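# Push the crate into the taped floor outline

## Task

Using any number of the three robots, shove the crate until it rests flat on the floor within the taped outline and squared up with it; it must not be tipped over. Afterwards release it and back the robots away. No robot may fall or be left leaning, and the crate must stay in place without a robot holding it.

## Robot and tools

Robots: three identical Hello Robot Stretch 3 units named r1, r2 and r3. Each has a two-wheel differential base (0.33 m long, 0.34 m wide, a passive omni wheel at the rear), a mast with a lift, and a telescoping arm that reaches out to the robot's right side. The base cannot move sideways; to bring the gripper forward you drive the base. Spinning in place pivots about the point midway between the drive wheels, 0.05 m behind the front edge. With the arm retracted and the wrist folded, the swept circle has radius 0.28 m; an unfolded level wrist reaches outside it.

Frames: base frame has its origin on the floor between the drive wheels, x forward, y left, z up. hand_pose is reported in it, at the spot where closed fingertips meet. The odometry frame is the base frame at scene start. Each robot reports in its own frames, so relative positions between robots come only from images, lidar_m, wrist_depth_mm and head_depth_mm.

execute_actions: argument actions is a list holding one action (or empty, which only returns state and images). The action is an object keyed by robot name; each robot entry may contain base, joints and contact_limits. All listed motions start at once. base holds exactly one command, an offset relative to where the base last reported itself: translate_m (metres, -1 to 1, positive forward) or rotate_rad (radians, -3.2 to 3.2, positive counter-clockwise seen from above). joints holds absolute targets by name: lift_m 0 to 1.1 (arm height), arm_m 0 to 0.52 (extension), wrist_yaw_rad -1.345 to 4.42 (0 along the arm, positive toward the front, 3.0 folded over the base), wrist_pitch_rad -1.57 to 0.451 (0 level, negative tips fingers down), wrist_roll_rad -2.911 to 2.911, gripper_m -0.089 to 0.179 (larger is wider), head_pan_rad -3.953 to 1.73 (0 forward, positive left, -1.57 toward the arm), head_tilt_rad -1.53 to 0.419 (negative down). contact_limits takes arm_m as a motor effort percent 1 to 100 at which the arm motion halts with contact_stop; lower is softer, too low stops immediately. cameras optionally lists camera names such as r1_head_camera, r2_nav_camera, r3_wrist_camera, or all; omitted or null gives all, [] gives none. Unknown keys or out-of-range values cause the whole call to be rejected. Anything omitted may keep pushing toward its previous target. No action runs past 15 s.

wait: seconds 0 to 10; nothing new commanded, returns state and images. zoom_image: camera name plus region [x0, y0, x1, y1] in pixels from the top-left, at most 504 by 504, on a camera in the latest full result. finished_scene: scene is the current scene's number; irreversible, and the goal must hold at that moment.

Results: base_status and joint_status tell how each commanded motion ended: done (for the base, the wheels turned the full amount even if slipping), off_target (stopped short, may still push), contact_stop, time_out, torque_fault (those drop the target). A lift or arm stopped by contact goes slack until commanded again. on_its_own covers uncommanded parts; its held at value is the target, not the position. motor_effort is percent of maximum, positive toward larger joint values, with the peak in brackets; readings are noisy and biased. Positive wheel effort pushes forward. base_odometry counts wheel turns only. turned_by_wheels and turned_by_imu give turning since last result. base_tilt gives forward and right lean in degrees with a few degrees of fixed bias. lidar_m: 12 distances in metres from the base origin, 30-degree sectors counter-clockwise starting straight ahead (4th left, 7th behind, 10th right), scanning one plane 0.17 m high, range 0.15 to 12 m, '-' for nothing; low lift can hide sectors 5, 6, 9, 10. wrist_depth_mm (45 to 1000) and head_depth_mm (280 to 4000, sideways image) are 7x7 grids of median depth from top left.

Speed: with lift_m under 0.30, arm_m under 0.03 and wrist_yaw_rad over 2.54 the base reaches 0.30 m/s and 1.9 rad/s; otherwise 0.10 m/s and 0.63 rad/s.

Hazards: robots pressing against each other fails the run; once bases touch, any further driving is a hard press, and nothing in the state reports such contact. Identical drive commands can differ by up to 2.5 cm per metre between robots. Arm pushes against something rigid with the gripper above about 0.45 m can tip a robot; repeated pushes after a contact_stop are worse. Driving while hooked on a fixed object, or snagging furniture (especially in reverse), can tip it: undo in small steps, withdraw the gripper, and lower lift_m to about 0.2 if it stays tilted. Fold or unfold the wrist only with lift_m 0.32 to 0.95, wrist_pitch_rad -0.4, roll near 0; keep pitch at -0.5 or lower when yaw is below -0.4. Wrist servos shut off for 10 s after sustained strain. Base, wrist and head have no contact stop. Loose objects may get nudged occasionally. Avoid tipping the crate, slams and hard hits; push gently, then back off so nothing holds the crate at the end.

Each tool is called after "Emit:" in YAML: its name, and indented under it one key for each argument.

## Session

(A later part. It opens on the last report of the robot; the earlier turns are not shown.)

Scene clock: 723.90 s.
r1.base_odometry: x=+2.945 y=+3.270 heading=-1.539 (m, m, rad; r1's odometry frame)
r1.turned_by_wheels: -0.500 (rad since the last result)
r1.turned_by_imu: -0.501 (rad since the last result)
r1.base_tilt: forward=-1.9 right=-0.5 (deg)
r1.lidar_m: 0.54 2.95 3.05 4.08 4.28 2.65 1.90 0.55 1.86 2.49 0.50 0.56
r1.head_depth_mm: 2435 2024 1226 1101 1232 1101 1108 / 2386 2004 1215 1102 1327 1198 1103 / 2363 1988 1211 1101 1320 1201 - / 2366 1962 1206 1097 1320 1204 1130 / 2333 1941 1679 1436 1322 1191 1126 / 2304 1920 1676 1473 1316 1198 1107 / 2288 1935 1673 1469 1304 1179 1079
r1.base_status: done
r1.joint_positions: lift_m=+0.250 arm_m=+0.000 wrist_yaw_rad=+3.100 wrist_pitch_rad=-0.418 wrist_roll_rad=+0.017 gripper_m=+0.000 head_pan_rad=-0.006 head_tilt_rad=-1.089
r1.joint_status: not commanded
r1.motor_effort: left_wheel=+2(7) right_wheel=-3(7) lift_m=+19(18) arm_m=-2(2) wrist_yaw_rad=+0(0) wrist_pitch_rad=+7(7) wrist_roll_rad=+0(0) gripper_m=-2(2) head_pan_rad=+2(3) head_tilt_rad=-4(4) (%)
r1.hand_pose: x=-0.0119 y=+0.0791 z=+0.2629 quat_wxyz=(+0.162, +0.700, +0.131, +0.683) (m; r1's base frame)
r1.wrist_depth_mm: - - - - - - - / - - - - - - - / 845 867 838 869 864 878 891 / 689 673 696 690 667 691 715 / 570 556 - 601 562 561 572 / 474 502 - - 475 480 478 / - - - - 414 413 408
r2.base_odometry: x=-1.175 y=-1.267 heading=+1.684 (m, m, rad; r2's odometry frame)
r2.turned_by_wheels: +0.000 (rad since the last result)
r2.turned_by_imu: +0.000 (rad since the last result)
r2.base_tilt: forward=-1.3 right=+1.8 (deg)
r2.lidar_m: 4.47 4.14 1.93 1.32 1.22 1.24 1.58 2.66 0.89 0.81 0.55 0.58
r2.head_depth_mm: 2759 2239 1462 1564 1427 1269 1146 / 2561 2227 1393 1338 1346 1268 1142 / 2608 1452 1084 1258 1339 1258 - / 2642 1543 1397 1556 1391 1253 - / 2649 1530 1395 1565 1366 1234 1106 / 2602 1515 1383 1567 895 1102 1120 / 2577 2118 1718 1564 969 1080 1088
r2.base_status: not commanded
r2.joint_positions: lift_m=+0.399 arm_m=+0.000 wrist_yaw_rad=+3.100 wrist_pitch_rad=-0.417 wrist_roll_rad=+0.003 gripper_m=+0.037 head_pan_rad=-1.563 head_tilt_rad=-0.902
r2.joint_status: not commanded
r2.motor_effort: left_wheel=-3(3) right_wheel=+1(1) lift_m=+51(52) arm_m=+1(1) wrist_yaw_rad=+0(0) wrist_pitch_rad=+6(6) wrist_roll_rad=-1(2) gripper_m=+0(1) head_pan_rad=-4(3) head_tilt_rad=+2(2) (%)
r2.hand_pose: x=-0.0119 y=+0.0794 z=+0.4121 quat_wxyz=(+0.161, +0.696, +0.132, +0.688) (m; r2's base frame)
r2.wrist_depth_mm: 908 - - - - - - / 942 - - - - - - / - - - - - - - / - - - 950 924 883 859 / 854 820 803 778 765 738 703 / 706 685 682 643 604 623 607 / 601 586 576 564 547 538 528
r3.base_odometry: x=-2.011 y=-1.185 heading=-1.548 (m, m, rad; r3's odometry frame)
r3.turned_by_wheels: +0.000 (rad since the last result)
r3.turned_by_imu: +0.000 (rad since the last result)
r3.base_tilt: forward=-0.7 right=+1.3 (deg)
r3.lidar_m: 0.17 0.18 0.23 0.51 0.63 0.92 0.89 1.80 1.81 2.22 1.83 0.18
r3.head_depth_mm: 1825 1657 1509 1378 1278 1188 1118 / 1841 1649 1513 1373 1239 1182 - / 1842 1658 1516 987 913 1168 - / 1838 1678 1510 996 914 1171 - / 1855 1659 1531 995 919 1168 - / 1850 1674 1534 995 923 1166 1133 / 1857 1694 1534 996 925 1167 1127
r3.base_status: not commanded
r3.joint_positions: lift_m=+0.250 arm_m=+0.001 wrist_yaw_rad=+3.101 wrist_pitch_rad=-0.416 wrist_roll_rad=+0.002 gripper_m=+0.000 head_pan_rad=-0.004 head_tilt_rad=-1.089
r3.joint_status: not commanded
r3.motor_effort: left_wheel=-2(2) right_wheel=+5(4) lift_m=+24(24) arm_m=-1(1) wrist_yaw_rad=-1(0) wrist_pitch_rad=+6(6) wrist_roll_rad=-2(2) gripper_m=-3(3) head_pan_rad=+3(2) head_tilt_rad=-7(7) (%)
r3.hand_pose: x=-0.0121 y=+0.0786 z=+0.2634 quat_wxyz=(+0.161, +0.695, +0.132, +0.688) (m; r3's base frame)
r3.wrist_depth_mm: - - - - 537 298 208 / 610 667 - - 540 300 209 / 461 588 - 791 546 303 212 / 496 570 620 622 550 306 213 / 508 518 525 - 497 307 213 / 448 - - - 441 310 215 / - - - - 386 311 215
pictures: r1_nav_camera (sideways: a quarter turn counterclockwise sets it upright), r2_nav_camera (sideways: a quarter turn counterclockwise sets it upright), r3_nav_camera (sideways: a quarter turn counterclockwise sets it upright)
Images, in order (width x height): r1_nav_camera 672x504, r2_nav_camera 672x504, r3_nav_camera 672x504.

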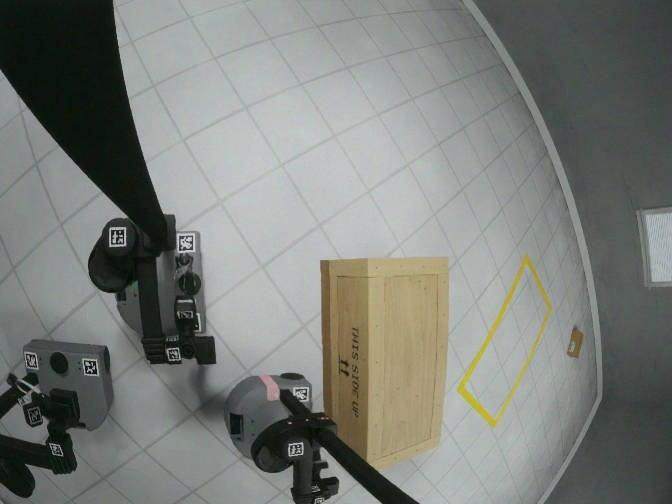

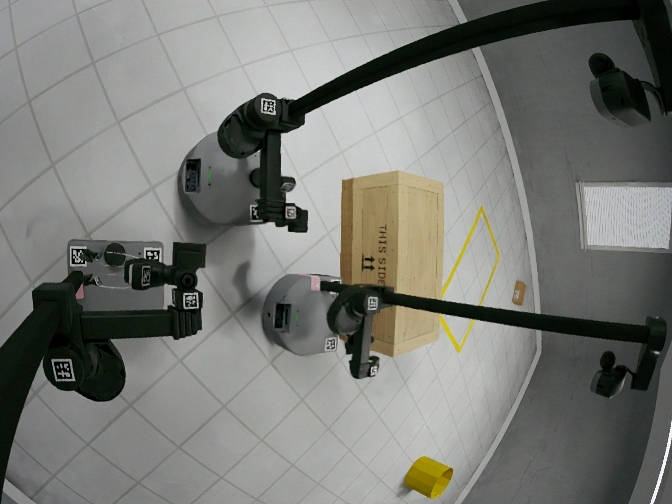

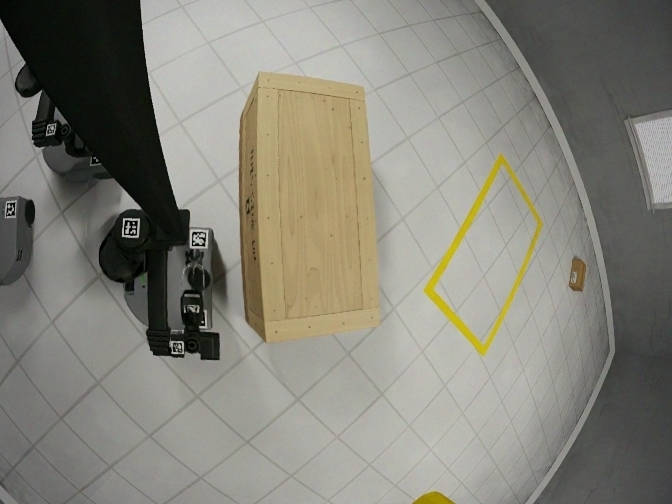

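Emit:
execute_actions:
  actions:
    - {"r1":{"base":{"translate_m":0.47}},"r3":{"base":{"translate_m":0.11},"joints":{"lift_m":0.5}},"r2":{"base":{"rotate_rad":-1.29},"joints":{"lift_m":0.25}}}
  cameras: []

Emit:
execute_actions:
  actions:
    - {"r1":{"joints":{"lift_m":0.55}},"r2":{"base":{"translate_m":0.43}}}
  cameras: []

Emit:
execute_actions:
  actions:
    - {"r1":{"base":{"translate_m":0.025}},"r3":{"base":{"translate_m":0.015}},"r2":{"base":{"rotate_rad":1.29},"joints":{"lift_m":0.36}}}
  cameras: ["r1_nav_camera","r2_nav_camera"]

Scene clock: 732.83 s.
r1.base_odometry: x=+2.960 y=+2.800 heading=-1.539 (m, m, rad; r1's odometry frame)
r1.turned_by_wheels: +0.000 (rad since the last result)
r1.turned_by_imu: +0.003 (rad since the last result)
r1.base_tilt: forward=-1.8 right=-0.5 (deg)
r1.lidar_m: - 2.57 2.63 3.52 4.53 3.24 0.99 0.99 2.28 0.24 0.15 -
r1.head_depth_mm: 2441 2034 1739 1522 961 864 1007 / 2409 1995 1727 1510 955 862 1079 / 2379 2001 1706 1491 952 858 - / 2344 1974 1697 1493 942 850 965 / 2352 1967 1697 1478 1295 1140 1119 / 2282 1928 1674 1473 1307 1188 1111 / 2268 1924 1663 1456 1312 1182 1076
r1.base_status: done
r1.joint_positions: lift_m=+0.250 arm_m=+0.000 wrist_yaw_rad=+3.100 wrist_pitch_rad=-0.418 wrist_roll_rad=+0.017 gripper_m=+0.000 head_pan_rad=-0.006 head_tilt_rad=-1.089
r1.joint_status: not commanded
r1.motor_effort: left_wheel=+3(9) right_wheel=-2(5) lift_m=+19(19) arm_m=-2(2) wrist_yaw_rad=-1(1) wrist_pitch_rad=+7(7) wrist_roll_rad=+0(0) gripper_m=-2(3) head_pan_rad=+2(3) head_tilt_rad=-4(5) (%)
r1.hand_pose: x=-0.0119 y=+0.0791 z=+0.2629 quat_wxyz=(+0.162, +0.700, +0.131, +0.683) (m; r1's base frame)
r1.wrist_depth_mm: - - - - - - - / - - - - - - 101 / 868 853 873 864 914 851 101 / 660 689 687 677 694 677 102 / 553 557 - 601 568 546 103 / 477 509 - - 476 151 103 / - - - - 414 151 104
r2.base_odometry: x=-1.175 y=-1.267 heading=+0.395 (m, m, rad; r2's odometry frame)
r2.turned_by_wheels: -1.290 (rad since the last result)
r2.turned_by_imu: -1.308 (rad since the last result)
r2.base_tilt: forward=-1.3 right=+1.9 (deg)
r2.lidar_m: 0.98 3.50 3.89 4.19 2.89 1.46 1.23 1.23 1.35 2.15 2.60 0.92
r2.head_depth_mm: 1876 2023 1877 1624 1429 1276 1154 / 2218 2189 1872 1609 1418 1268 1142 / 2570 2195 1858 1605 1410 1261 1171 / 2664 2170 1838 1594 1401 1250 1170 / 2633 2161 1827 1580 1399 1242 1139 / 2603 2140 1801 1567 1387 1235 1121 / 2573 2108 1803 1550 1378 1233 1115
r2.base_status: done
r2.joint_positions: lift_m=+0.251 arm_m=+0.000 wrist_yaw_rad=+3.100 wrist_pitch_rad=-0.417 wrist_roll_rad=+0.003 gripper_m=+0.037 head_pan_rad=-1.563 head_tilt_rad=-0.902
r2.joint_status: all done
r2.motor_effort: left_wheel=+2(14) right_wheel=-2(5) lift_m=+13(47) arm_m=+1(1) wrist_yaw_rad=+0(0) wrist_pitch_rad=+6(6) wrist_roll_rad=-2(1) gripper_m=+0(0) head_pan_rad=-3(3) head_tilt_rad=+2(2) (%)
r2.hand_pose: x=-0.0119 y=+0.0794 z=+0.2636 quat_wxyz=(+0.161, +0.696, +0.132, +0.688) (m; r2's base frame)
r2.wrist_depth_mm: - - - - - - - / - - - - - - - / - - - 891 866 828 779 / 784 747 - 687 671 642 627 / 617 600 579 557 557 525 514 / 510 509 - - - 451 438 / 444 - - - 393 388 382
r3.base_odometry: x=-2.008 y=-1.295 heading=-1.547 (m, m, rad; r3's odometry frame)
r3.turned_by_wheels: +0.001 (rad since the last result)
r3.turned_by_imu: +0.009 (rad since the last result)
r3.base_tilt: forward=-0.7 right=+1.3 (deg)
r3.lidar_m: - - 0.15 0.20 4.97 1.14 0.99 1.88 1.90 2.34 0.15 -
r3.head_depth_mm: 1847 1654 1506 1379 1280 1200 - / 1825 1655 1515 1390 1253 874 - / 1870 1674 1518 1398 918 856 - / 1848 1655 1523 1389 919 865 - / 1857 1673 1530 1391 918 860 - / 1876 1687 1521 1400 918 866 1134 / 1872 1688 1529 1407 923 854 1126
r3.base_status: done
r3.joint_positions: lift_m=+0.500 arm_m=+0.001 wrist_yaw_rad=+3.101 wrist_pitch_rad=-0.416 wrist_roll_rad=+0.002 gripper_m=+0.000 head_pan_rad=-0.004 head_tilt_rad=-1.089
r3.joint_status: all done
r3.on_its_own: left_wheel is at rest, and its effort (+25) is outside its rest range (-18 to +18)
r3.motor_effort: left_wheel=+25(62) right_wheel=+1(14) lift_m=+36(39) arm_m=-1(1) wrist_yaw_rad=+0(1) wrist_pitch_rad=+6(6) wrist_roll_rad=-2(2) gripper_m=-3(3) head_pan_rad=+2(3) head_tilt_rad=-7(6) (%)
r3.hand_pose: x=-0.0121 y=+0.0786 z=+0.5128 quat_wxyz=(+0.161, +0.695, +0.132, +0.688) (m; r3's base frame)
r3.wrist_depth_mm: - - - - - - - / - - - - - - - / - - - 500 555 557 - / - - 969 737 440 444 445 / 850 844 691 - 359 365 367 / 720 716 712 689 315 311 315 / 627 624 627 617 288 270 271
pictures: none
No camera images: the call's "cameras" was empty. Leave "cameras" out to get every camera's image.

Scene clock: 736.40 s.
r1.base_odometry: x=+2.960 y=+2.800 heading=-1.539 (m, m, rad; r1's odometry frame)
r1.turned_by_wheels: +0.000 (rad since the last result)
r1.turned_by_imu: +0.001 (rad since the last result)
r1.base_tilt: forward=-1.9 right=-0.5 (deg)
r1.lidar_m: - 2.57 2.63 3.51 4.54 3.25 0.56 0.56 2.26 0.24 0.15 -
r1.head_depth_mm: 2425 2023 1733 1526 958 859 966 / 2390 2021 1709 1513 955 858 813 / 2374 1989 1712 1495 946 857 1102 / 2362 1973 1699 1495 944 848 963 / 2340 1981 1687 1487 1297 1145 1113 / 2332 1939 1671 1475 1322 1183 1098 / 2284 1921 1666 1467 1305 1185 1075
r1.base_status: not commanded
r1.joint_positions: lift_m=+0.550 arm_m=+0.000 wrist_yaw_rad=+3.100 wrist_pitch_rad=-0.418 wrist_roll_rad=+0.017 gripper_m=+0.000 head_pan_rad=-0.006 head_tilt_rad=-1.089
r1.joint_status: all done
r1.motor_effort: left_wheel=+2(2) right_wheel=-2(2) lift_m=+24(24) arm_m=-2(2) wrist_yaw_rad=+0(1) wrist_pitch_rad=+7(7) wrist_roll_rad=+0(0) gripper_m=-3(2) head_pan_rad=+2(2) head_tilt_rad=-4(6) (%)
r1.hand_pose: x=-0.0119 y=+0.0791 z=+0.5626 quat_wxyz=(+0.162, +0.700, +0.131, +0.683) (m; r1's base frame)
r1.wrist_depth_mm: - - - - - - - / - - - - - - - / - - - - - - - / - - - - - - - / 984 973 - - 992 - 990 / 827 838 - - 835 849 849 / 733 737 743 739 720 727 726
r2.base_odometry: x=-0.778 y=-1.101 heading=+0.395 (m, m, rad; r2's odometry frame)
r2.turned_by_wheels: +0.000 (rad since the last result)
r2.turned_by_imu: -0.001 (rad since the last result)
r2.base_tilt: forward=-1.4 right=+1.7 (deg)
r2.lidar_m: 0.56 0.56 3.42 4.32 3.82 1.97 1.63 1.63 1.80 2.85 0.66 0.55
r2.head_depth_mm: 2491 2225 1885 1620 1424 1274 1147 / 2726 2221 1855 1611 1419 1272 1143 / 2697 2202 1847 1599 1403 1259 1172 / 2668 2162 1835 1590 1401 1252 1171 / 2630 2146 1827 1584 1391 1246 1139 / 2624 2110 1800 1564 1321 1207 1123 / 2550 2100 1793 1564 1206 1128 1115
r2.base_status: done
r2.joint_positions: lift_m=+0.251 arm_m=+0.000 wrist_yaw_rad=+3.100 wrist_pitch_rad=-0.417 wrist_roll_rad=+0.003 gripper_m=+0.037 head_pan_rad=-1.563 head_tilt_rad=-0.902
r2.joint_status: not commanded
r2.motor_effort: left_wheel=+2(15) right_wheel=-1(4) lift_m=+13(13) arm_m=+1(1) wrist_yaw_rad=+0(0) wrist_pitch_rad=+6(6) wrist_roll_rad=-2(1) gripper_m=+0(0) head_pan_rad=-3(3) head_tilt_rad=+1(0) (%)
r2.hand_pose: x=-0.0119 y=+0.0794 z=+0.2636 quat_wxyz=(+0.161, +0.696, +0.132, +0.688) (m; r2's base frame)
r2.wrist_depth_mm: - - - - - - - / - - - - - - - / - - - 910 864 816 791 / 782 755 - 699 673 643 631 / 617 598 583 559 557 526 515 / 505 512 - - - 452 436 / 443 - - - 394 386 380
r3.base_odometry: x=-2.008 y=-1.295 heading=-1.547 (m, m, rad; r3's odometry frame)
r3.turned_by_wheels: +0.000 (rad since the last result)
r3.turned_by_imu: +0.000 (rad since the last result)
r3.base_tilt: forward=-0.7 right=+1.2 (deg)
r3.lidar_m: - - 0.15 0.20 4.99 0.66 2.06 1.88 1.90 2.35 0.15 -
r3.head_depth_mm: 1829 1659 1501 1385 1279 1190 - / 1855 1648 1517 1389 1254 875 - / 1849 1651 1509 1395 913 860 - / 1851 1654 1515 1397 918 863 - / 1869 1680 1531 1401 921 865 - / 1863 1681 1526 1402 921 861 1133 / 1858 1689 1523 1404 925 856 1133
r3.base_status: not commanded
r3.joint_positions: lift_m=+0.500 arm_m=+0.001 wrist_yaw_rad=+3.101 wrist_pitch_rad=-0.416 wrist_roll_rad=+0.002 gripper_m=+0.000 head_pan_rad=-0.004 head_tilt_rad=-1.089
r3.joint_status: not commanded
r3.on_its_own: left_wheel is at rest, and its effort (+25) is outside its rest range (-18 to +18)
r3.motor_effort: left_wheel=+25(26) right_wheel=+2(2) lift_m=+36(36) arm_m=-1(1) wrist_yaw_rad=-1(1) wrist_pitch_rad=+6(6) wrist_roll_rad=-2(2) gripper_m=-3(3) head_pan_rad=+2(2) head_tilt_rad=-7(6) (%)
r3.hand_pose: x=-0.0121 y=+0.0786 z=+0.5128 quat_wxyz=(+0.161, +0.695, +0.132, +0.688) (m; r3's base frame)
r3.wrist_depth_mm: - - - - - - - / - - - - - - - / - - - 899 555 559 - / - - 969 749 437 441 440 / 679 823 686 - 361 363 368 / 636 708 719 679 315 310 313 / 592 628 629 617 286 270 271
pictures: none
No camera images: the call's "cameras" was empty. Leave "cameras" out to get every camera's image.

Scene clock: 738.73 s.
r1.base_odometry: x=+2.961 y=+2.776 heading=-1.540 (m, m, rad; r1's odometry frame)
r1.turned_by_wheels: -0.001 (rad since the last result)
r1.turned_by_imu: -0.041 (rad since the last result)
r1.base_tilt: forward=-2.0 right=-0.4 (deg)
r1.lidar_m: - - 2.63 3.37 4.54 3.43 0.59 0.58 2.27 0.20 0.15 -
r1.head_depth_mm: 2430 2030 1727 1520 954 864 977 / 2437 2011 1723 1516 953 859 814 / 2372 1991 1723 1507 945 855 808 / 2335 1968 1696 1497 939 853 803 / 2320 1953 1686 1480 1274 878 801 / 2328 1936 1683 1472 1313 1188 1107 / 2295 1935 1665 1467 1316 1180 1075
r1.base_status: translate_m off_target (by the wheels' count: +0.0249 of +0.0250)
r1.joint_positions: lift_m=+0.550 arm_m=+0.000 wrist_yaw_rad=+3.100 wrist_pitch_rad=-0.418 wrist_roll_rad=+0.017 gripper_m=+0.000 head_pan_rad=-0.006 head_tilt_rad=-1.089
r1.joint_status: not commanded
r1.on_its_own: right_wheel is at rest, and its effort (+39) is outside its rest range (-18 to +18)
r1.motor_effort: left_wheel=+2(6) right_wheel=+39(86) lift_m=+22(24) arm_m=-2(2) wrist_yaw_rad=+0(1) wrist_pitch_rad=+7(7) wrist_roll_rad=+0(0) gripper_m=-2(1) head_pan_rad=+3(3) head_tilt_rad=-4(5) (%)
r1.hand_pose: x=-0.0119 y=+0.0791 z=+0.5628 quat_wxyz=(+0.162, +0.700, +0.131, +0.683) (m; r1's base frame)
r1.wrist_depth_mm: - - - - - - - / - - - - - - - / - - - - - - - / - - - - - - - / 996 955 - - 995 986 979 / 850 847 - - 854 830 859 / 718 729 750 726 722 741 728
r2.base_odometry: x=-0.778 y=-1.101 heading=+1.685 (m, m, rad; r2's odometry frame)
r2.turned_by_wheels: +1.290 (rad since the last result)
r2.turned_by_imu: +1.305 (rad since the last result)
r2.base_tilt: forward=-1.2 right=+1.9 (deg)
r2.lidar_m: 3.99 4.29 2.60 1.75 1.63 1.65 2.10 2.41 0.56 0.63 0.58 3.14
r2.head_depth_mm: 2764 2227 1304 678 1215 1150 1147 / 2737 2224 1858 1142 1179 1150 1142 / 2690 2185 1853 1140 1296 1243 - / 2656 2180 1309 1142 1330 1250 - / 2620 2160 1300 1094 1214 1172 1112 / 2613 2117 1725 1095 1200 1117 1122 / 2581 2123 1802 876 1183 1113 1116
r2.base_status: done
r2.joint_positions: lift_m=+0.359 arm_m=+0.000 wrist_yaw_rad=+3.100 wrist_pitch_rad=-0.417 wrist_roll_rad=+0.003 gripper_m=+0.037 head_pan_rad=-1.563 head_tilt_rad=-0.902
r2.joint_status: all done
r2.motor_effort: left_wheel=-3(12) right_wheel=+2(8) lift_m=+51(53) arm_m=+1(1) wrist_yaw_rad=+0(0) wrist_pitch_rad=+6(6) wrist_roll_rad=-1(2) gripper_m=+0(1) head_pan_rad=-3(3) head_tilt_rad=+1(1) (%)
r2.hand_pose: x=-0.0119 y=+0.0794 z=+0.3721 quat_wxyz=(+0.161, +0.696, +0.132, +0.688) (m; r2's base frame)
r2.wrist_depth_mm: - - - - - - - / - - - - - - - / - - - - - - - / - 950 - 887 863 822 797 / 790 767 748 713 712 678 663 / 647 631 627 596 552 575 560 / 556 544 - 535 512 495 492
r3.base_odometry: x=-2.008 y=-1.309 heading=-1.546 (m, m, rad; r3's odometry frame)
r3.turned_by_wheels: +0.002 (rad since the last result)
r3.turned_by_imu: +0.045 (rad since the last result)
r3.base_tilt: forward=-0.8 right=+1.3 (deg)
r3.lidar_m: - - 0.15 0.20 4.98 0.67 2.03 1.89 1.92 2.43 0.15 -
r3.head_depth_mm: 1833 1649 1511 1379 1288 1191 - / 1841 1659 1509 1382 939 876 - / 1849 1655 1512 1393 916 859 - / 1864 1676 1520 1394 917 861 - / 1852 1662 1531 1398 922 859 - / 1861 1687 1518 1394 922 863 1134 / 1868 1673 1540 1412 920 871 1128
r3.base_status: translate_m off_target (by the wheels' count: +0.0148 of +0.0150)
r3.joint_positions: lift_m=+0.500 arm_m=+0.001 wrist_yaw_rad=+3.101 wrist_pitch_rad=-0.416 wrist_roll_rad=+0.002 gripper_m=+0.000 head_pan_rad=-0.004 head_tilt_rad=-1.089
r3.joint_status: not commanded
r3.on_its_own: left_wheel is at rest, and its effort (+55) is outside its rest range (-18 to +18)
r3.motor_effort: left_wheel=+55(70) right_wheel=+3(10) lift_m=+37(36) arm_m=-1(1) wrist_yaw_rad=-1(1) wrist_pitch_rad=+6(6) wrist_roll_rad=-2(1) gripper_m=-3(3) head_pan_rad=+2(2) head_tilt_rad=-6(6) (%)
r3.hand_pose: x=-0.0121 y=+0.0785 z=+0.5128 quat_wxyz=(+0.161, +0.695, +0.132, +0.688) (m; r3's base frame)
r3.wrist_depth_mm: - - - - - - - / - - - - - - - / - - - - 554 559 - / - - - 748 434 441 441 / 629 832 823 - 363 365 366 / 539 674 720 685 317 311 312 / 501 625 638 620 281 270 272
pictures: r1_nav_camera (sideways: a quarter turn counterclockwise sets it upright), r2_nav_camera (sideways: a quarter turn counterclockwise sets it upright)
Images, in order (width x height): r1_nav_camera 672x504, r2_nav_camera 672x504.

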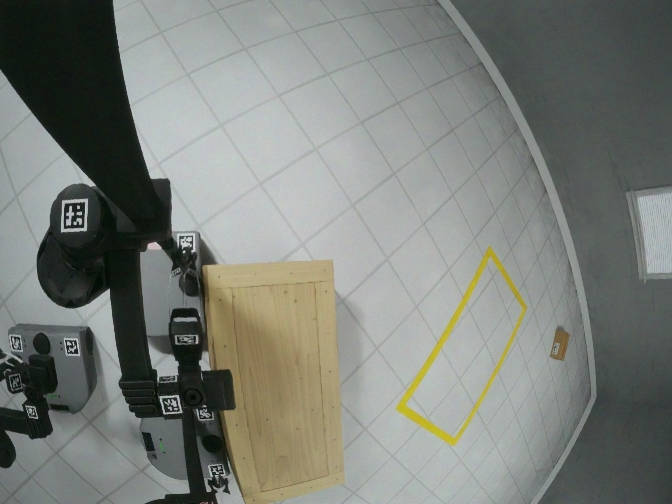

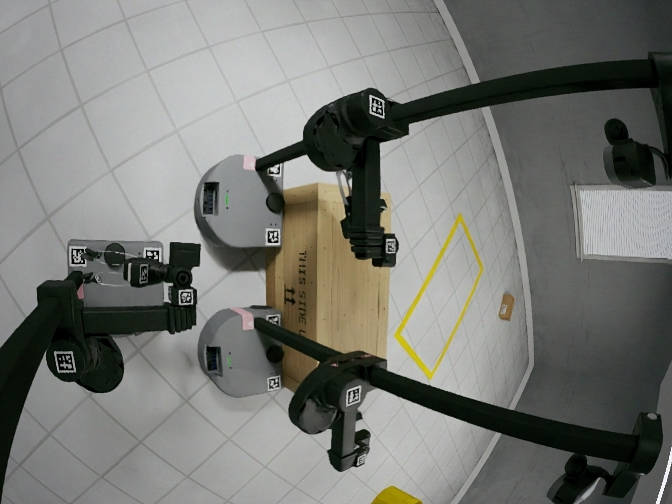

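Unfold, lower, touch.

Emit:
execute_actions:
  actions:
    - {"r2":{"base":{"translate_m":0.04},"joints":{"wrist_yaw_rad":0,"gripper_m":0.0}}}
  cameras: []

Emit:
execute_actions:
  actions:
    - {"r2":{"joints":{"wrist_pitch_rad":0,"lift_m":0.15,"arm_m":0.15}}}
  cameras: []

Emit:
execute_actions:
  actions:
    - {"r2":{"joints":{"arm_m":0.27},"contact_limits":{"arm_m":13}}}
  cameras: ["r2_nav_camera"]

Scene clock: 744.07 s.
r1.base_odometry: x=+2.961 y=+2.776 heading=-1.540 (m, m, rad; r1's odometry frame)
r1.turned_by_wheels: +0.000 (rad since the last result)
r1.turned_by_imu: +0.001 (rad since the last result)
r1.base_tilt: forward=-2.1 right=-0.4 (deg)
r1.lidar_m: - - 2.63 3.37 4.52 3.43 0.57 0.57 2.27 0.21 0.15 -
r1.head_depth_mm: 2457 2017 1752 1517 953 864 973 / 2385 2005 1720 1508 954 860 812 / 2390 1992 1727 1501 948 856 808 / 2321 1977 1703 1494 944 851 802 / 2338 1949 1690 1497 1287 882 797 / 2318 1932 1667 1459 1315 1190 1101 / 2289 1918 1665 1459 1310 1187 1076
r1.base_status: not commanded
r1.joint_positions: lift_m=+0.550 arm_m=+0.000 wrist_yaw_rad=+3.100 wrist_pitch_rad=-0.418 wrist_roll_rad=+0.017 gripper_m=+0.000 head_pan_rad=-0.006 head_tilt_rad=-1.089
r1.joint_status: not commanded
r1.on_its_own: right_wheel is at rest, and its effort (+39) is outside its rest range (-18 to +18)
r1.motor_effort: left_wheel=+2(2) right_wheel=+39(39) lift_m=+21(22) arm_m=-1(1) wrist_yaw_rad=+0(0) wrist_pitch_rad=+7(7) wrist_roll_rad=+0(0) gripper_m=-2(3) head_pan_rad=+2(3) head_tilt_rad=-4(6) (%)
r1.hand_pose: x=-0.0119 y=+0.0791 z=+0.5628 quat_wxyz=(+0.162, +0.700, +0.131, +0.683) (m; r1's base frame)
r1.wrist_depth_mm: - - - - - - - / - - - - - - - / - - - - - - - / - - - - - - - / 978 992 - - 988 - 985 / 827 837 - - 842 838 834 / 729 716 745 729 729 751 733
r2.base_odometry: x=-0.782 y=-1.061 heading=+1.685 (m, m, rad; r2's odometry frame)
r2.turned_by_wheels: +0.000 (rad since the last result)
r2.turned_by_imu: -0.001 (rad since the last result)
r2.base_tilt: forward=-1.1 right=+1.8 (deg)
r2.lidar_m: 3.97 4.27 2.65 1.77 1.65 1.67 2.13 2.44 0.57 0.57 0.57 3.12
r2.head_depth_mm: 2759 2240 1886 750 1228 1149 1149 / 2730 2213 1874 1147 1188 1164 1142 / 2698 2189 1853 1140 1340 1258 - / 2670 2179 1303 1130 1292 1267 - / 2627 2153 1299 1093 1196 1131 1144 / 2608 2148 1797 1091 1195 1116 1119 / 2584 2118 1795 632 1149 1179 1111
r2.base_status: done
r2.joint_positions: lift_m=+0.359 arm_m=+0.000 wrist_yaw_rad=+0.002 wrist_pitch_rad=-0.417 wrist_roll_rad=+0.003 gripper_m=+0.000 head_pan_rad=-1.563 head_tilt_rad=-0.902
r2.joint_status: all done
r2.motor_effort: left_wheel=-4(6) right_wheel=+2(5) lift_m=+52(52) arm_m=+0(1) wrist_yaw_rad=-2(2) wrist_pitch_rad=+7(6) wrist_roll_rad=-1(1) gripper_m=-2(80) head_pan_rad=-3(4) head_tilt_rad=+1(2) (%)
r2.hand_pose: x=-0.0211 y=-0.3695 z=+0.3721 quat_wxyz=(+0.691, +0.147, -0.692, -0.146) (m; r2's base frame)
r2.wrist_depth_mm: - - - - - 636 548 / - - 468 431 402 402 391 / - - 414 417 423 430 299 / 948 921 460 467 469 473 321 / 344 766 490 502 525 485 363 / 386 429 422 409 562 450 375 / 384 367 357 365 504 460 334
r3.base_odometry: x=-2.008 y=-1.309 heading=-1.546 (m, m, rad; r3's odometry frame)
r3.turned_by_wheels: +0.000 (rad since the last result)
r3.turned_by_imu: +0.000 (rad since the last result)
r3.base_tilt: forward=-0.7 right=+1.2 (deg)
r3.lidar_m: - - 0.15 0.20 4.97 0.69 2.03 1.89 1.91 2.43 0.15 -
r3.head_depth_mm: 1829 1660 1520 1384 1279 1187 - / 1832 1670 1502 1385 944 877 - / 1833 1658 1512 1391 909 858 - / 1846 1676 1524 1392 915 862 - / 1856 1685 1522 1392 924 862 - / 1853 1672 1533 1395 918 862 1134 / 1870 1683 1531 1405 924 867 1131
r3.base_status: not commanded
r3.joint_positions: lift_m=+0.500 arm_m=+0.001 wrist_yaw_rad=+3.101 wrist_pitch_rad=-0.416 wrist_roll_rad=+0.002 gripper_m=+0.000 head_pan_rad=-0.004 head_tilt_rad=-1.089
r3.joint_status: not commanded
r3.on_its_own: left_wheel is at rest, and its effort (+55) is outside its rest range (-18 to +18)
r3.motor_effort: left_wheel=+55(55) right_wheel=+2(3) lift_m=+36(36) arm_m=-1(2) wrist_yaw_rad=-1(1) wrist_pitch_rad=+6(5) wrist_roll_rad=-1(1) gripper_m=-3(3) head_pan_rad=+3(3) head_tilt_rad=-7(7) (%)
r3.hand_pose: x=-0.0121 y=+0.0785 z=+0.5128 quat_wxyz=(+0.161, +0.695, +0.132, +0.688) (m; r3's base frame)
r3.wrist_depth_mm: - - - - - - - / 434 - - - - - - / - 513 - - 548 563 - / - - - 748 435 440 443 / 629 780 801 - 361 364 365 / 551 686 722 686 316 309 311 / 517 623 626 622 282 270 271
pictures: none
No camera images: the call's "cameras" was empty. Leave "cameras" out to get every camera's image.

Scene clock: 746.80 s.
r1.base_odometry: x=+2.961 y=+2.776 heading=-1.540 (m, m, rad; r1's odometry frame)
r1.turned_by_wheels: +0.000 (rad since the last result)
r1.turned_by_imu: +0.001 (rad since the last result)
r1.base_tilt: forward=-2.0 right=-0.4 (deg)
r1.lidar_m: - - 2.62 3.35 4.53 3.41 0.57 0.57 2.27 0.21 0.15 -
r1.head_depth_mm: 2445 2051 1742 1529 958 861 976 / 2414 2010 1733 1506 953 861 811 / 2367 1989 1702 1503 943 853 807 / 2349 1976 1696 1489 943 845 802 / 2329 1960 1697 1492 1290 881 804 / 2316 1931 1676 1481 1312 1181 1104 / 2317 1931 1666 1455 1308 1181 1077
r1.base_status: not commanded
r1.joint_positions: lift_m=+0.550 arm_m=+0.000 wrist_yaw_rad=+3.100 wrist_pitch_rad=-0.418 wrist_roll_rad=+0.017 gripper_m=+0.000 head_pan_rad=-0.006 head_tilt_rad=-1.089
r1.joint_status: not commanded
r1.on_its_own: right_wheel is at rest, and its effort (+39) is outside its rest range (-18 to +18)
r1.motor_effort: left_wheel=+2(2) right_wheel=+39(40) lift_m=+21(21) arm_m=-1(2) wrist_yaw_rad=+0(0) wrist_pitch_rad=+7(7) wrist_roll_rad=+0(0) gripper_m=-3(2) head_pan_rad=+2(3) head_tilt_rad=-6(5) (%)
r1.hand_pose: x=-0.0119 y=+0.0791 z=+0.5628 quat_wxyz=(+0.162, +0.700, +0.131, +0.683) (m; r1's base frame)
r1.wrist_depth_mm: - - - - - - - / - - - - - - - / - - - - - - - / - - - - - - - / 999 963 - - 975 977 - / 827 846 - - 839 825 805 / 718 726 762 735 719 723 729
r2.base_odometry: x=-0.782 y=-1.061 heading=+1.685 (m, m, rad; r2's odometry frame)
r2.turned_by_wheels: +0.000 (rad since the last result)
r2.turned_by_imu: -0.001 (rad since the last result)
r2.base_tilt: forward=-1.1 right=+2.0 (deg)
r2.lidar_m: 3.94 4.26 2.65 1.78 1.65 1.67 2.13 2.44 0.57 0.57 0.57 3.12
r2.head_depth_mm: 2759 2231 1881 750 1222 1147 1145 / 2722 2228 1865 1146 1192 1162 1141 / 2704 2188 1843 1134 1347 1280 1156 / 2667 2182 1316 1134 1290 - 1158 / 2646 2153 1291 1092 1194 1125 1139 / 2588 2153 1806 1088 1198 1117 1115 / 2589 2122 1800 631 1145 1177 1113
r2.base_status: not commanded
r2.joint_positions: lift_m=+0.151 arm_m=+0.150 wrist_yaw_rad=+0.001 wrist_pitch_rad=-0.023 wrist_roll_rad=+0.003 gripper_m=+0.000 head_pan_rad=-1.563 head_tilt_rad=-0.902
r2.joint_status: all done
r2.motor_effort: left_wheel=-4(4) right_wheel=+2(1) lift_m=+13(45) arm_m=+5(7) wrist_yaw_rad=-1(2) wrist_pitch_rad=+8(9) wrist_roll_rad=-1(2) gripper_m=-2(2) head_pan_rad=-3(3) head_tilt_rad=+1(2) (%)
r2.hand_pose: x=-0.0212 y=-0.5502 z=+0.2594 quat_wxyz=(+0.706, +0.009, -0.708, -0.008) (m; r2's base frame)
r2.wrist_depth_mm: - - - - - - - / - 237 235 233 232 234 232 / 241 241 241 241 242 240 242 / 250 251 250 250 249 249 251 / 259 260 259 256 258 258 258 / 268 267 268 271 268 266 266 / 273 258 272 272 275 273 272
r3.base_odometry: x=-2.008 y=-1.309 heading=-1.546 (m, m, rad; r3's odometry frame)
r3.turned_by_wheels: +0.000 (rad since the last result)
r3.turned_by_imu: +0.000 (rad since the last result)
r3.base_tilt: forward=-0.7 right=+1.3 (deg)
r3.lidar_m: - - 0.15 0.20 5.01 0.69 2.04 1.89 1.91 2.44 0.15 -
r3.head_depth_mm: 1821 1654 1509 1386 1279 1186 - / 1836 1644 1505 1394 939 873 - / 1847 1662 1515 1386 915 859 - / 1840 1672 1518 1395 920 863 - / 1846 1662 1518 1395 918 861 - / 1841 1672 1535 1412 925 864 1134 / 1873 1699 1530 1403 924 867 1130
r3.base_status: not commanded
r3.joint_positions: lift_m=+0.500 arm_m=+0.001 wrist_yaw_rad=+3.101 wrist_pitch_rad=-0.416 wrist_roll_rad=+0.002 gripper_m=+0.000 head_pan_rad=-0.004 head_tilt_rad=-1.089
r3.joint_status: not commanded
r3.on_its_own: left_wheel is at rest, and its effort (+55) is outside its rest range (-18 to +18)
r3.motor_effort: left_wheel=+55(55) right_wheel=+2(2) lift_m=+36(36) arm_m=-1(1) wrist_yaw_rad=-1(0) wrist_pitch_rad=+6(6) wrist_roll_rad=-2(1) gripper_m=-3(3) head_pan_rad=+2(3) head_tilt_rad=-6(6) (%)
r3.hand_pose: x=-0.0121 y=+0.0785 z=+0.5128 quat_wxyz=(+0.161, +0.695, +0.132, +0.688) (m; r3's base frame)
r3.wrist_depth_mm: - - - - - - - / - - - - - - - / - - - - 551 559 - / 443 477 534 732 433 442 442 / 624 697 791 - 362 366 366 / 550 678 726 681 315 311 312 / 520 625 631 615 280 271 272
pictures: none
No camera images: the call's "cameras" was empty. Leave "cameras" out to get every camera's image.

Scene clock: 748.50 s.
r1.base_odometry: x=+2.961 y=+2.776 heading=-1.540 (m, m, rad; r1's odometry frame)
r1.turned_by_wheels: +0.000 (rad since the last result)
r1.turned_by_imu: +0.000 (rad since the last result)
r1.base_tilt: forward=-2.0 right=-0.5 (deg)
r1.lidar_m: - - 2.62 3.39 4.53 3.41 0.57 0.57 2.27 0.21 0.15 -
r1.head_depth_mm: 2420 2018 1735 1513 954 863 968 / 2386 1996 1716 1513 952 860 817 / 2377 1974 1710 1499 949 857 806 / 2367 1959 1717 1492 940 848 806 / 2297 1948 1701 1475 1287 881 802 / 2307 1945 1677 1470 1317 1185 1104 / 2278 1929 1667 1454 1304 1181 1077
r1.base_status: not commanded
r1.joint_positions: lift_m=+0.550 arm_m=+0.000 wrist_yaw_rad=+3.100 wrist_pitch_rad=-0.418 wrist_roll_rad=+0.017 gripper_m=+0.000 head_pan_rad=-0.006 head_tilt_rad=-1.089
r1.joint_status: not commanded
r1.on_its_own: right_wheel is at rest, and its effort (+39) is outside its rest range (-18 to +18)
r1.motor_effort: left_wheel=+2(2) right_wheel=+39(39) lift_m=+21(21) arm_m=-2(1) wrist_yaw_rad=+0(0) wrist_pitch_rad=+7(7) wrist_roll_rad=+0(0) gripper_m=-3(1) head_pan_rad=+2(3) head_tilt_rad=-5(5) (%)
r1.hand_pose: x=-0.0119 y=+0.0791 z=+0.5628 quat_wxyz=(+0.162, +0.700, +0.131, +0.683) (m; r1's base frame)
r1.wrist_depth_mm: - - - - - - - / - - - - - - - / - - - - - - - / - - - - - - - / 994 980 - - 976 956 - / 810 864 - - 833 838 850 / 730 734 743 725 710 730 739
r2.base_odometry: x=-0.782 y=-1.061 heading=+1.684 (m, m, rad; r2's odometry frame)
r2.turned_by_wheels: +0.000 (rad since the last result)
r2.turned_by_imu: +0.000 (rad since the last result)
r2.base_tilt: forward=-1.0 right=+1.9 (deg)
r2.lidar_m: 3.95 4.27 2.65 1.78 1.65 1.67 2.12 2.44 0.57 0.57 0.57 3.13
r2.head_depth_mm: 2796 2233 1883 747 1225 1146 1148 / 2729 2214 1875 1151 1192 1169 1144 / 2706 2188 1852 1140 1340 1263 1153 / 2672 2159 1304 1130 1292 1222 1163 / 2629 2157 1293 1090 1202 1125 1143 / 2608 2135 1809 1090 1200 1117 1119 / 2583 2118 1798 631 1151 1177 1114
r2.base_status: not commanded
r2.joint_positions: lift_m=+0.151 arm_m=+0.217 wrist_yaw_rad=+0.001 wrist_pitch_rad=-0.024 wrist_roll_rad=+0.003 gripper_m=+0.000 head_pan_rad=-1.563 head_tilt_rad=-0.901
r2.joint_status: arm_m contact_stop (moved +0.067 of +0.120)
r2.on_its_own: arm_m is slack since a contact_stop, until your next command for it (your +0.270 is given up)
r2.motor_effort: left_wheel=-3(6) right_wheel=+3(4) lift_m=+13(13) arm_m=+1(12) wrist_yaw_rad=-1(1) wrist_pitch_rad=+9(9) wrist_roll_rad=-2(2) gripper_m=-3(2) head_pan_rad=-3(3) head_tilt_rad=+2(1) (%)
r2.contact_limits: arm_m 13 (drawing in: default 28, maximum 46; extending or still: default 40, maximum 64)
r2.hand_pose: x=-0.0212 y=-0.6172 z=+0.2593 quat_wxyz=(+0.706, +0.009, -0.708, -0.008) (m; r2's base frame)
r2.wrist_depth_mm: - - - - 166 166 165 / 170 170 169 169 170 169 169 / 175 175 176 175 174 174 174 / 183 183 182 183 182 182 181 / 189 189 189 186 188 188 188 / 195 195 195 198 194 195 194 / 202 202 201 202 201 201 201
r3.base_odometry: x=-2.008 y=-1.309 heading=-1.546 (m, m, rad; r3's odometry frame)
r3.turned_by_wheels: +0.000 (rad since the last result)
r3.turned_by_imu: +0.000 (rad since the last result)
r3.base_tilt: forward=-0.7 right=+1.3 (deg)
r3.lidar_m: - - 0.15 0.20 4.99 0.69 2.03 1.89 1.92 2.43 0.15 -
r3.head_depth_mm: 1829 1659 1494 1375 1284 1190 - / 1836 1657 1517 1390 943 869 - / 1848 1678 1511 1391 915 857 - / 1860 1668 1515 1399 916 856 - / 1856 1666 1529 1398 916 865 - / 1860 1683 1529 1402 924 862 1132 / 1860 1691 1530 1396 920 869 1126
r3.base_status: not commanded
r3.joint_positions: lift_m=+0.500 arm_m=+0.001 wrist_yaw_rad=+3.101 wrist_pitch_rad=-0.416 wrist_roll_rad=+0.002 gripper_m=+0.000 head_pan_rad=-0.004 head_tilt_rad=-1.089
r3.joint_status: not commanded
r3.on_its_own: left_wheel is at rest, and its effort (+55) is outside its rest range (-18 to +18)
r3.motor_effort: left_wheel=+55(55) right_wheel=+3(3) lift_m=+36(36) arm_m=-1(2) wrist_yaw_rad=-1(1) wrist_pitch_rad=+6(6) wrist_roll_rad=-1(2) gripper_m=-3(3) head_pan_rad=+2(3) head_tilt_rad=-8(7) (%)
r3.hand_pose: x=-0.0121 y=+0.0785 z=+0.5128 quat_wxyz=(+0.161, +0.695, +0.132, +0.688) (m; r3's base frame)
r3.wrist_depth_mm: - - - - - - - / - - - - - - - / - - - - 549 554 - / 436 449 502 752 436 442 443 / 627 711 825 - 361 362 365 / 554 677 726 691 316 309 310 / 519 633 625 615 281 269 272
pictures: r2_nav_camera (sideways: a quarter turn counterclockwise sets it upright)
Images, in order (width x height): r2_nav_camera 672x504.

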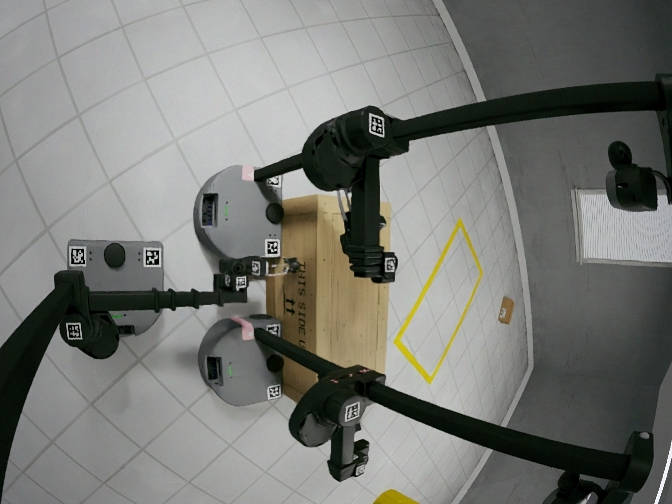

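Emit:
execute_actions:
  actions:
    - {"r1":{"base":{"translate_m":0.3}},"r3":{"base":{"translate_m":0.3}},"r2":{"joints":{"arm_m":0.5},"contact_limits":{"arm_m":100}}}
  cameras: ["r2_nav_camera"]

Scene clock: 755.77 s.
r1.base_odometry: x=+2.970 y=+2.476 heading=-1.539 (m, m, rad; r1's odometry frame)
r1.turned_by_wheels: +0.001 (rad since the last result)
r1.turned_by_imu: -0.137 (rad since the last result)
r1.base_tilt: forward=-1.9 right=-0.5 (deg)
r1.lidar_m: - - 2.54 2.92 4.57 4.27 2.60 0.57 2.33 0.21 0.15 -
r1.head_depth_mm: 2415 2028 1731 1529 957 858 960 / 2407 2012 1724 1507 955 859 814 / 2378 1985 1717 1506 948 854 860 / 2341 1969 1683 1488 945 849 803 / 2308 1953 1691 1474 966 856 799 / 2294 1931 1663 1489 1322 1186 1099 / 2309 1918 1649 1471 1308 1186 1078
r1.base_status: translate_m off_target (by the wheels' count: +0.2997 of +0.3000)
r1.joint_positions: lift_m=+0.550 arm_m=+0.000 wrist_yaw_rad=+3.100 wrist_pitch_rad=-0.418 wrist_roll_rad=+0.017 gripper_m=+0.000 head_pan_rad=-0.006 head_tilt_rad=-1.090
r1.joint_status: not commanded
r1.on_its_own: left_wheel is at rest, and its effort (+43) is outside its rest range (-18 to +18); right_wheel is at rest, and its effort (+28) is outside its rest range (-18 to +18)
r1.motor_effort: left_wheel=+43(47) right_wheel=+28(68) lift_m=+21(21) arm_m=-2(2) wrist_yaw_rad=+0(1) wrist_pitch_rad=+7(7) wrist_roll_rad=+0(0) gripper_m=-2(2) head_pan_rad=+2(2) head_tilt_rad=-3(5) (%)
r1.hand_pose: x=-0.0119 y=+0.0791 z=+0.5628 quat_wxyz=(+0.162, +0.700, +0.131, +0.683) (m; r1's base frame)
r1.wrist_depth_mm: - - - - - - - / - - - - - - - / - - - - - - - / - - - - - - - / 961 970 - - 983 959 996 / 838 844 - - 836 861 862 / 727 733 760 724 713 724 760
r2.base_odometry: x=-0.782 y=-1.061 heading=+1.685 (m, m, rad; r2's odometry frame)
r2.turned_by_wheels: +0.000 (rad since the last result)
r2.turned_by_imu: +0.034 (rad since the last result)
r2.base_tilt: forward=-9.6 right=-12.0 (deg)
r2.lidar_m: 4.24 3.03 1.04 0.74 0.72 0.73 0.98 2.46 0.66 0.78 0.77 3.30
r2.head_depth_mm: - 3366 2446 1081 1357 1242 1174 / - 3096 2396 885 1371 1257 1185 / 3801 3365 2431 1368 1439 1347 1216 / 3621 3638 2599 1476 1525 1396 1244 / 3430 3571 1650 1424 1453 1333 1241 / 3213 3497 2678 1890 1468 1343 1231 / 3065 3271 2744 1892 1645 1429 1243
r2.base_status: not commanded
r2.joint_positions: lift_m=+0.151 arm_m=+0.497 wrist_yaw_rad=+0.106 wrist_pitch_rad=-1.040 wrist_roll_rad=-0.013 gripper_m=+0.000 head_pan_rad=-1.563 head_tilt_rad=-0.901
r2.joint_status: all done
r2.on_its_own: base_tilt is 16.3 degrees off its reading at the scene's start (forward=-1.1 right=+1.9); wrist_yaw_rad is held at +0.094, not at your +0.000, by its stall guard, which is not easing now; arm_m is at rest, and its effort (+36) is outside its rest range (-14 to +14); wrist_pitch_rad is at rest, and its effort (+96) is outside its rest range (-20 to +32)
r2.motor_effort: left_wheel=-1(10) right_wheel=+1(4) lift_m=+11(13) arm_m=+36(69) wrist_yaw_rad=-9(50) wrist_pitch_rad=+96(95) wrist_roll_rad=+6(7) gripper_m=-8(14) head_pan_rad=-3(3) head_tilt_rad=+1(1) (%)
r2.contact_limits: arm_m 64 (drawing in: default 28, maximum 46; extending or still: default 40, maximum 64)
r2.hand_pose: x=-0.0101 y=-0.7507 z=+0.0562 quat_wxyz=(+0.635, +0.385, -0.590, -0.316) (m; r2's base frame)
r2.wrist_depth_mm: 147 133 120 108 99 91 85 / 128 118 108 99 92 85 79 / 159 144 129 117 107 98 91 / 226 196 169 146 131 119 108 / 565 290 238 187 170 153 136 / 319 287 292 268 225 204 177 / 289 269 262 259 373 305 245
r3.base_odometry: x=-2.000 y=-1.609 heading=-1.545 (m, m, rad; r3's odometry frame)
r3.turned_by_wheels: +0.001 (rad since the last result)
r3.turned_by_imu: -0.093 (rad since the last result)
r3.base_tilt: forward=-0.7 right=+1.3 (deg)
r3.lidar_m: - - 0.15 0.20 4.99 0.55 0.55 1.93 1.94 2.32 0.15 -
r3.head_depth_mm: 1824 1657 1502 1380 1283 1192 - / 1839 1652 1522 1382 933 869 - / 1846 1659 1526 1390 917 852 - / 1839 1671 1513 1394 914 862 - / 1849 1680 1523 1393 921 863 - / 1853 1686 1531 1393 923 865 1139 / 1864 1691 1531 1403 923 866 1126
r3.base_status: translate_m off_target (by the wheels' count: +0.2997 of +0.3000)
r3.joint_positions: lift_m=+0.500 arm_m=+0.001 wrist_yaw_rad=+3.100 wrist_pitch_rad=-0.419 wrist_roll_rad=+0.002 gripper_m=+0.000 head_pan_rad=-0.001 head_tilt_rad=-1.091
r3.joint_status: not commanded
r3.on_its_own: left_wheel is at rest, and its effort (+50) is outside its rest range (-18 to +18); right_wheel is at rest, and its effort (+39) is outside its rest range (-18 to +18)
r3.motor_effort: left_wheel=+50(86) right_wheel=+39(100) lift_m=+31(36) arm_m=+0(1) wrist_yaw_rad=+0(2) wrist_pitch_rad=+7(8) wrist_roll_rad=-1(2) gripper_m=-3(3) head_pan_rad=+0(3) head_tilt_rad=-6(7) (%)
r3.hand_pose: x=-0.0119 y=+0.0784 z=+0.5125 quat_wxyz=(+0.162, +0.695, +0.133, +0.688) (m; r3's base frame)
r3.wrist_depth_mm: - - - - - - - / - - - - - - - / 284 287 - 593 552 558 - / 963 - 970 559 434 442 439 / 835 837 836 - 360 364 365 / 607 709 718 686 315 310 311 / 612 623 629 618 281 269 272
pictures: r2_nav_camera (sideways: a quarter turn counterclockwise sets it upright)
Images, in order (width x height): r2_nav_camera 672x504.

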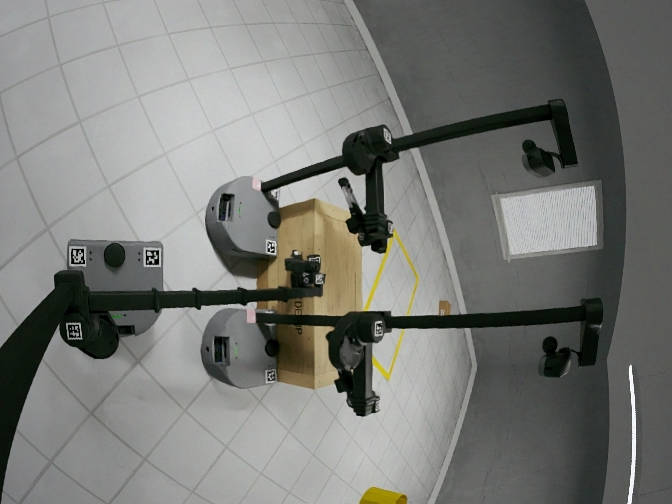

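Tipping; retract.

Emit:
execute_actions:
  actions:
    - {"r2":{"joints":{"arm_m":0.2}}}
  cameras: ["r2_nav_camera"]

Scene clock: 767.57 s.
torque_fault: r2.wrist_pitch_rad switched itself off since the last result.
r1.base_odometry: x=+2.970 y=+2.476 heading=-1.539 (m, m, rad; r1's odometry frame)
r1.turned_by_wheels: +0.000 (rad since the last result)
r1.turned_by_imu: +0.003 (rad since the last result)
r1.base_tilt: forward=-2.1 right=-0.4 (deg)
r1.lidar_m: - - 2.55 2.92 4.57 4.29 2.59 0.69 0.44 0.21 0.15 -
r1.head_depth_mm: 2431 2006 1731 1522 961 861 964 / 2434 2024 1724 1509 955 858 813 / 2386 1993 1702 1504 949 854 992 / 2332 1990 1700 1498 948 853 804 / 2353 1974 1687 1479 970 857 799 / 2294 1936 1670 1474 1310 1194 1099 / 2284 1923 1662 1464 1311 1183 1079
r1.base_status: not commanded
r1.joint_positions: lift_m=+0.550 arm_m=+0.000 wrist_yaw_rad=+3.100 wrist_pitch_rad=-0.418 wrist_roll_rad=+0.017 gripper_m=+0.000 head_pan_rad=-0.006 head_tilt_rad=-1.090
r1.joint_status: not commanded
r1.on_its_own: left_wheel is at rest, and its effort (+42) is outside its rest range (-18 to +18); right_wheel is at rest, and its effort (+28) is outside its rest range (-18 to +18)
r1.motor_effort: left_wheel=+42(43) right_wheel=+28(28) lift_m=+21(21) arm_m=-2(1) wrist_yaw_rad=+0(1) wrist_pitch_rad=+7(7) wrist_roll_rad=+0(0) gripper_m=-2(3) head_pan_rad=+3(2) head_tilt_rad=-5(5) (%)
r1.hand_pose: x=-0.0119 y=+0.0791 z=+0.5628 quat_wxyz=(+0.162, +0.700, +0.131, +0.683) (m; r1's base frame)
r1.wrist_depth_mm: - - - - - - - / - - - - - - - / - - - - - - - / - - - - - - - / 996 - - - - 999 967 / 832 822 - - 841 844 855 / 746 715 751 730 731 739 743
r2.base_odometry: x=-0.782 y=-1.061 heading=+1.685 (m, m, rad; r2's odometry frame)
r2.turned_by_wheels: +0.000 (rad since the last result)
r2.turned_by_imu: -0.317 (rad since the last result)
r2.base_tilt: forward=-1.2 right=+1.8 (deg)
r2.lidar_m: 3.36 4.31 4.15 2.02 1.64 1.63 1.78 2.72 0.71 0.62 0.69 0.72
r2.head_depth_mm: 2821 2258 938 1629 1435 1276 1151 / 2780 2238 1336 742 1250 1251 1146 / 564 673 717 741 1243 1227 1157 / 2725 2193 1259 1182 1273 1217 1163 / 2673 2178 1305 1198 1384 1256 1145 / 2640 2165 1299 1170 1266 1215 1119 / 2612 2146 744 1145 1214 1145 1115
r2.base_status: not commanded
r2.joint_positions: lift_m=+0.150 arm_m=+0.200 wrist_yaw_rad=+0.095 wrist_pitch_rad=-1.155 wrist_roll_rad=-0.002 gripper_m=+0.000 head_pan_rad=-1.571 head_tilt_rad=-0.895
r2.joint_status: all done
r2.on_its_own: wrist_yaw_rad is held at +0.094, not at your +0.000, by its stall guard, which is not easing now; wrist_pitch_rad is off since a torque_fault, and then holds where it rests, not at your +0.000
r2.motor_effort: left_wheel=+0(65) right_wheel=+0(46) lift_m=+35(49) arm_m=-4(33) wrist_yaw_rad=+0(33) wrist_pitch_rad=-1(96) wrist_roll_rad=+1(6) gripper_m=-3(9) head_pan_rad=+0(4) head_tilt_rad=-2(6) (%)
r2.hand_pose: x=-0.0139 y=-0.4265 z=+0.0445 quat_wxyz=(+0.611, +0.414, -0.573, -0.358) (m; r2's base frame)
r2.wrist_depth_mm: 262 262 257 252 169 115 93 / 251 250 246 241 191 131 105 / 240 239 235 232 227 156 122 / 234 229 226 222 219 213 150 / 224 221 216 217 211 208 204 / 215 213 210 203 203 201 198 / 208 205 202 200 197 194 191
r3.base_odometry: x=-2.000 y=-1.609 heading=-1.545 (m, m, rad; r3's odometry frame)
r3.turned_by_wheels: +0.000 (rad since the last result)
r3.turned_by_imu: -0.001 (rad since the last result)
r3.base_tilt: forward=-0.7 right=+1.3 (deg)
r3.lidar_m: - - 0.15 0.20 4.98 0.36 2.17 1.93 1.94 2.33 0.15 -
r3.head_depth_mm: 1825 1651 1512 1387 1277 1194 - / 1834 1644 1504 1384 930 863 - / 1854 1650 1521 1391 913 850 - / 1859 1670 1526 1394 913 860 - / 1845 1666 1518 1398 916 863 - / 1860 1673 1527 1397 917 865 1139 / 1871 1684 1541 1403 922 864 1125
r3.base_status: not commanded
r3.joint_positions: lift_m=+0.500 arm_m=+0.001 wrist_yaw_rad=+3.100 wrist_pitch_rad=-0.419 wrist_roll_rad=+0.002 gripper_m=+0.000 head_pan_rad=-0.001 head_tilt_rad=-1.091
r3.joint_status: not commanded
r3.on_its_own: left_wheel is at rest, and its effort (+50) is outside its rest range (-18 to +18); right_wheel is at rest, and its effort (+39) is outside its rest range (-18 to +18)
r3.motor_effort: left_wheel=+50(50) right_wheel=+39(39) lift_m=+31(31) arm_m=+0(0) wrist_yaw_rad=+0(0) wrist_pitch_rad=+6(6) wrist_roll_rad=-1(2) gripper_m=-3(3) head_pan_rad=+1(0) head_tilt_rad=-6(7) (%)
r3.hand_pose: x=-0.0119 y=+0.0784 z=+0.5125 quat_wxyz=(+0.162, +0.695, +0.133, +0.688) (m; r3's base frame)
r3.wrist_depth_mm: - - - - - - - / - - - - - - - / - - - - 556 557 - / - - - 745 436 443 437 / 384 825 833 - 361 363 365 / 372 459 734 682 313 309 310 / 593 612 627 615 281 270 271
pictures: r2_nav_camera (sideways: a quarter turn counterclockwise sets it upright)
Images, in order (width x height): r2_nav_camera 672x504.

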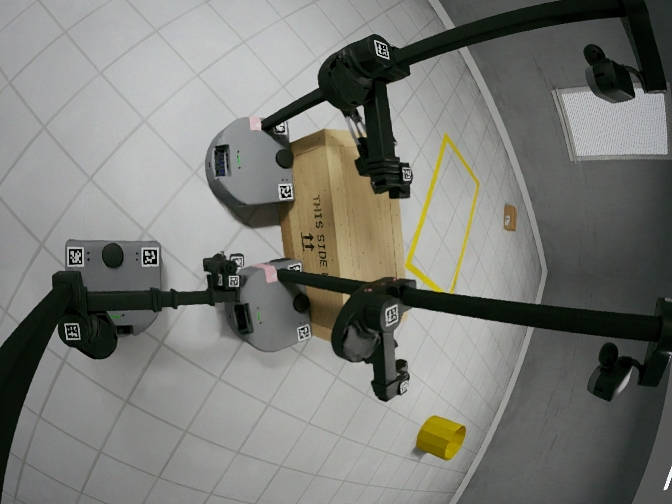

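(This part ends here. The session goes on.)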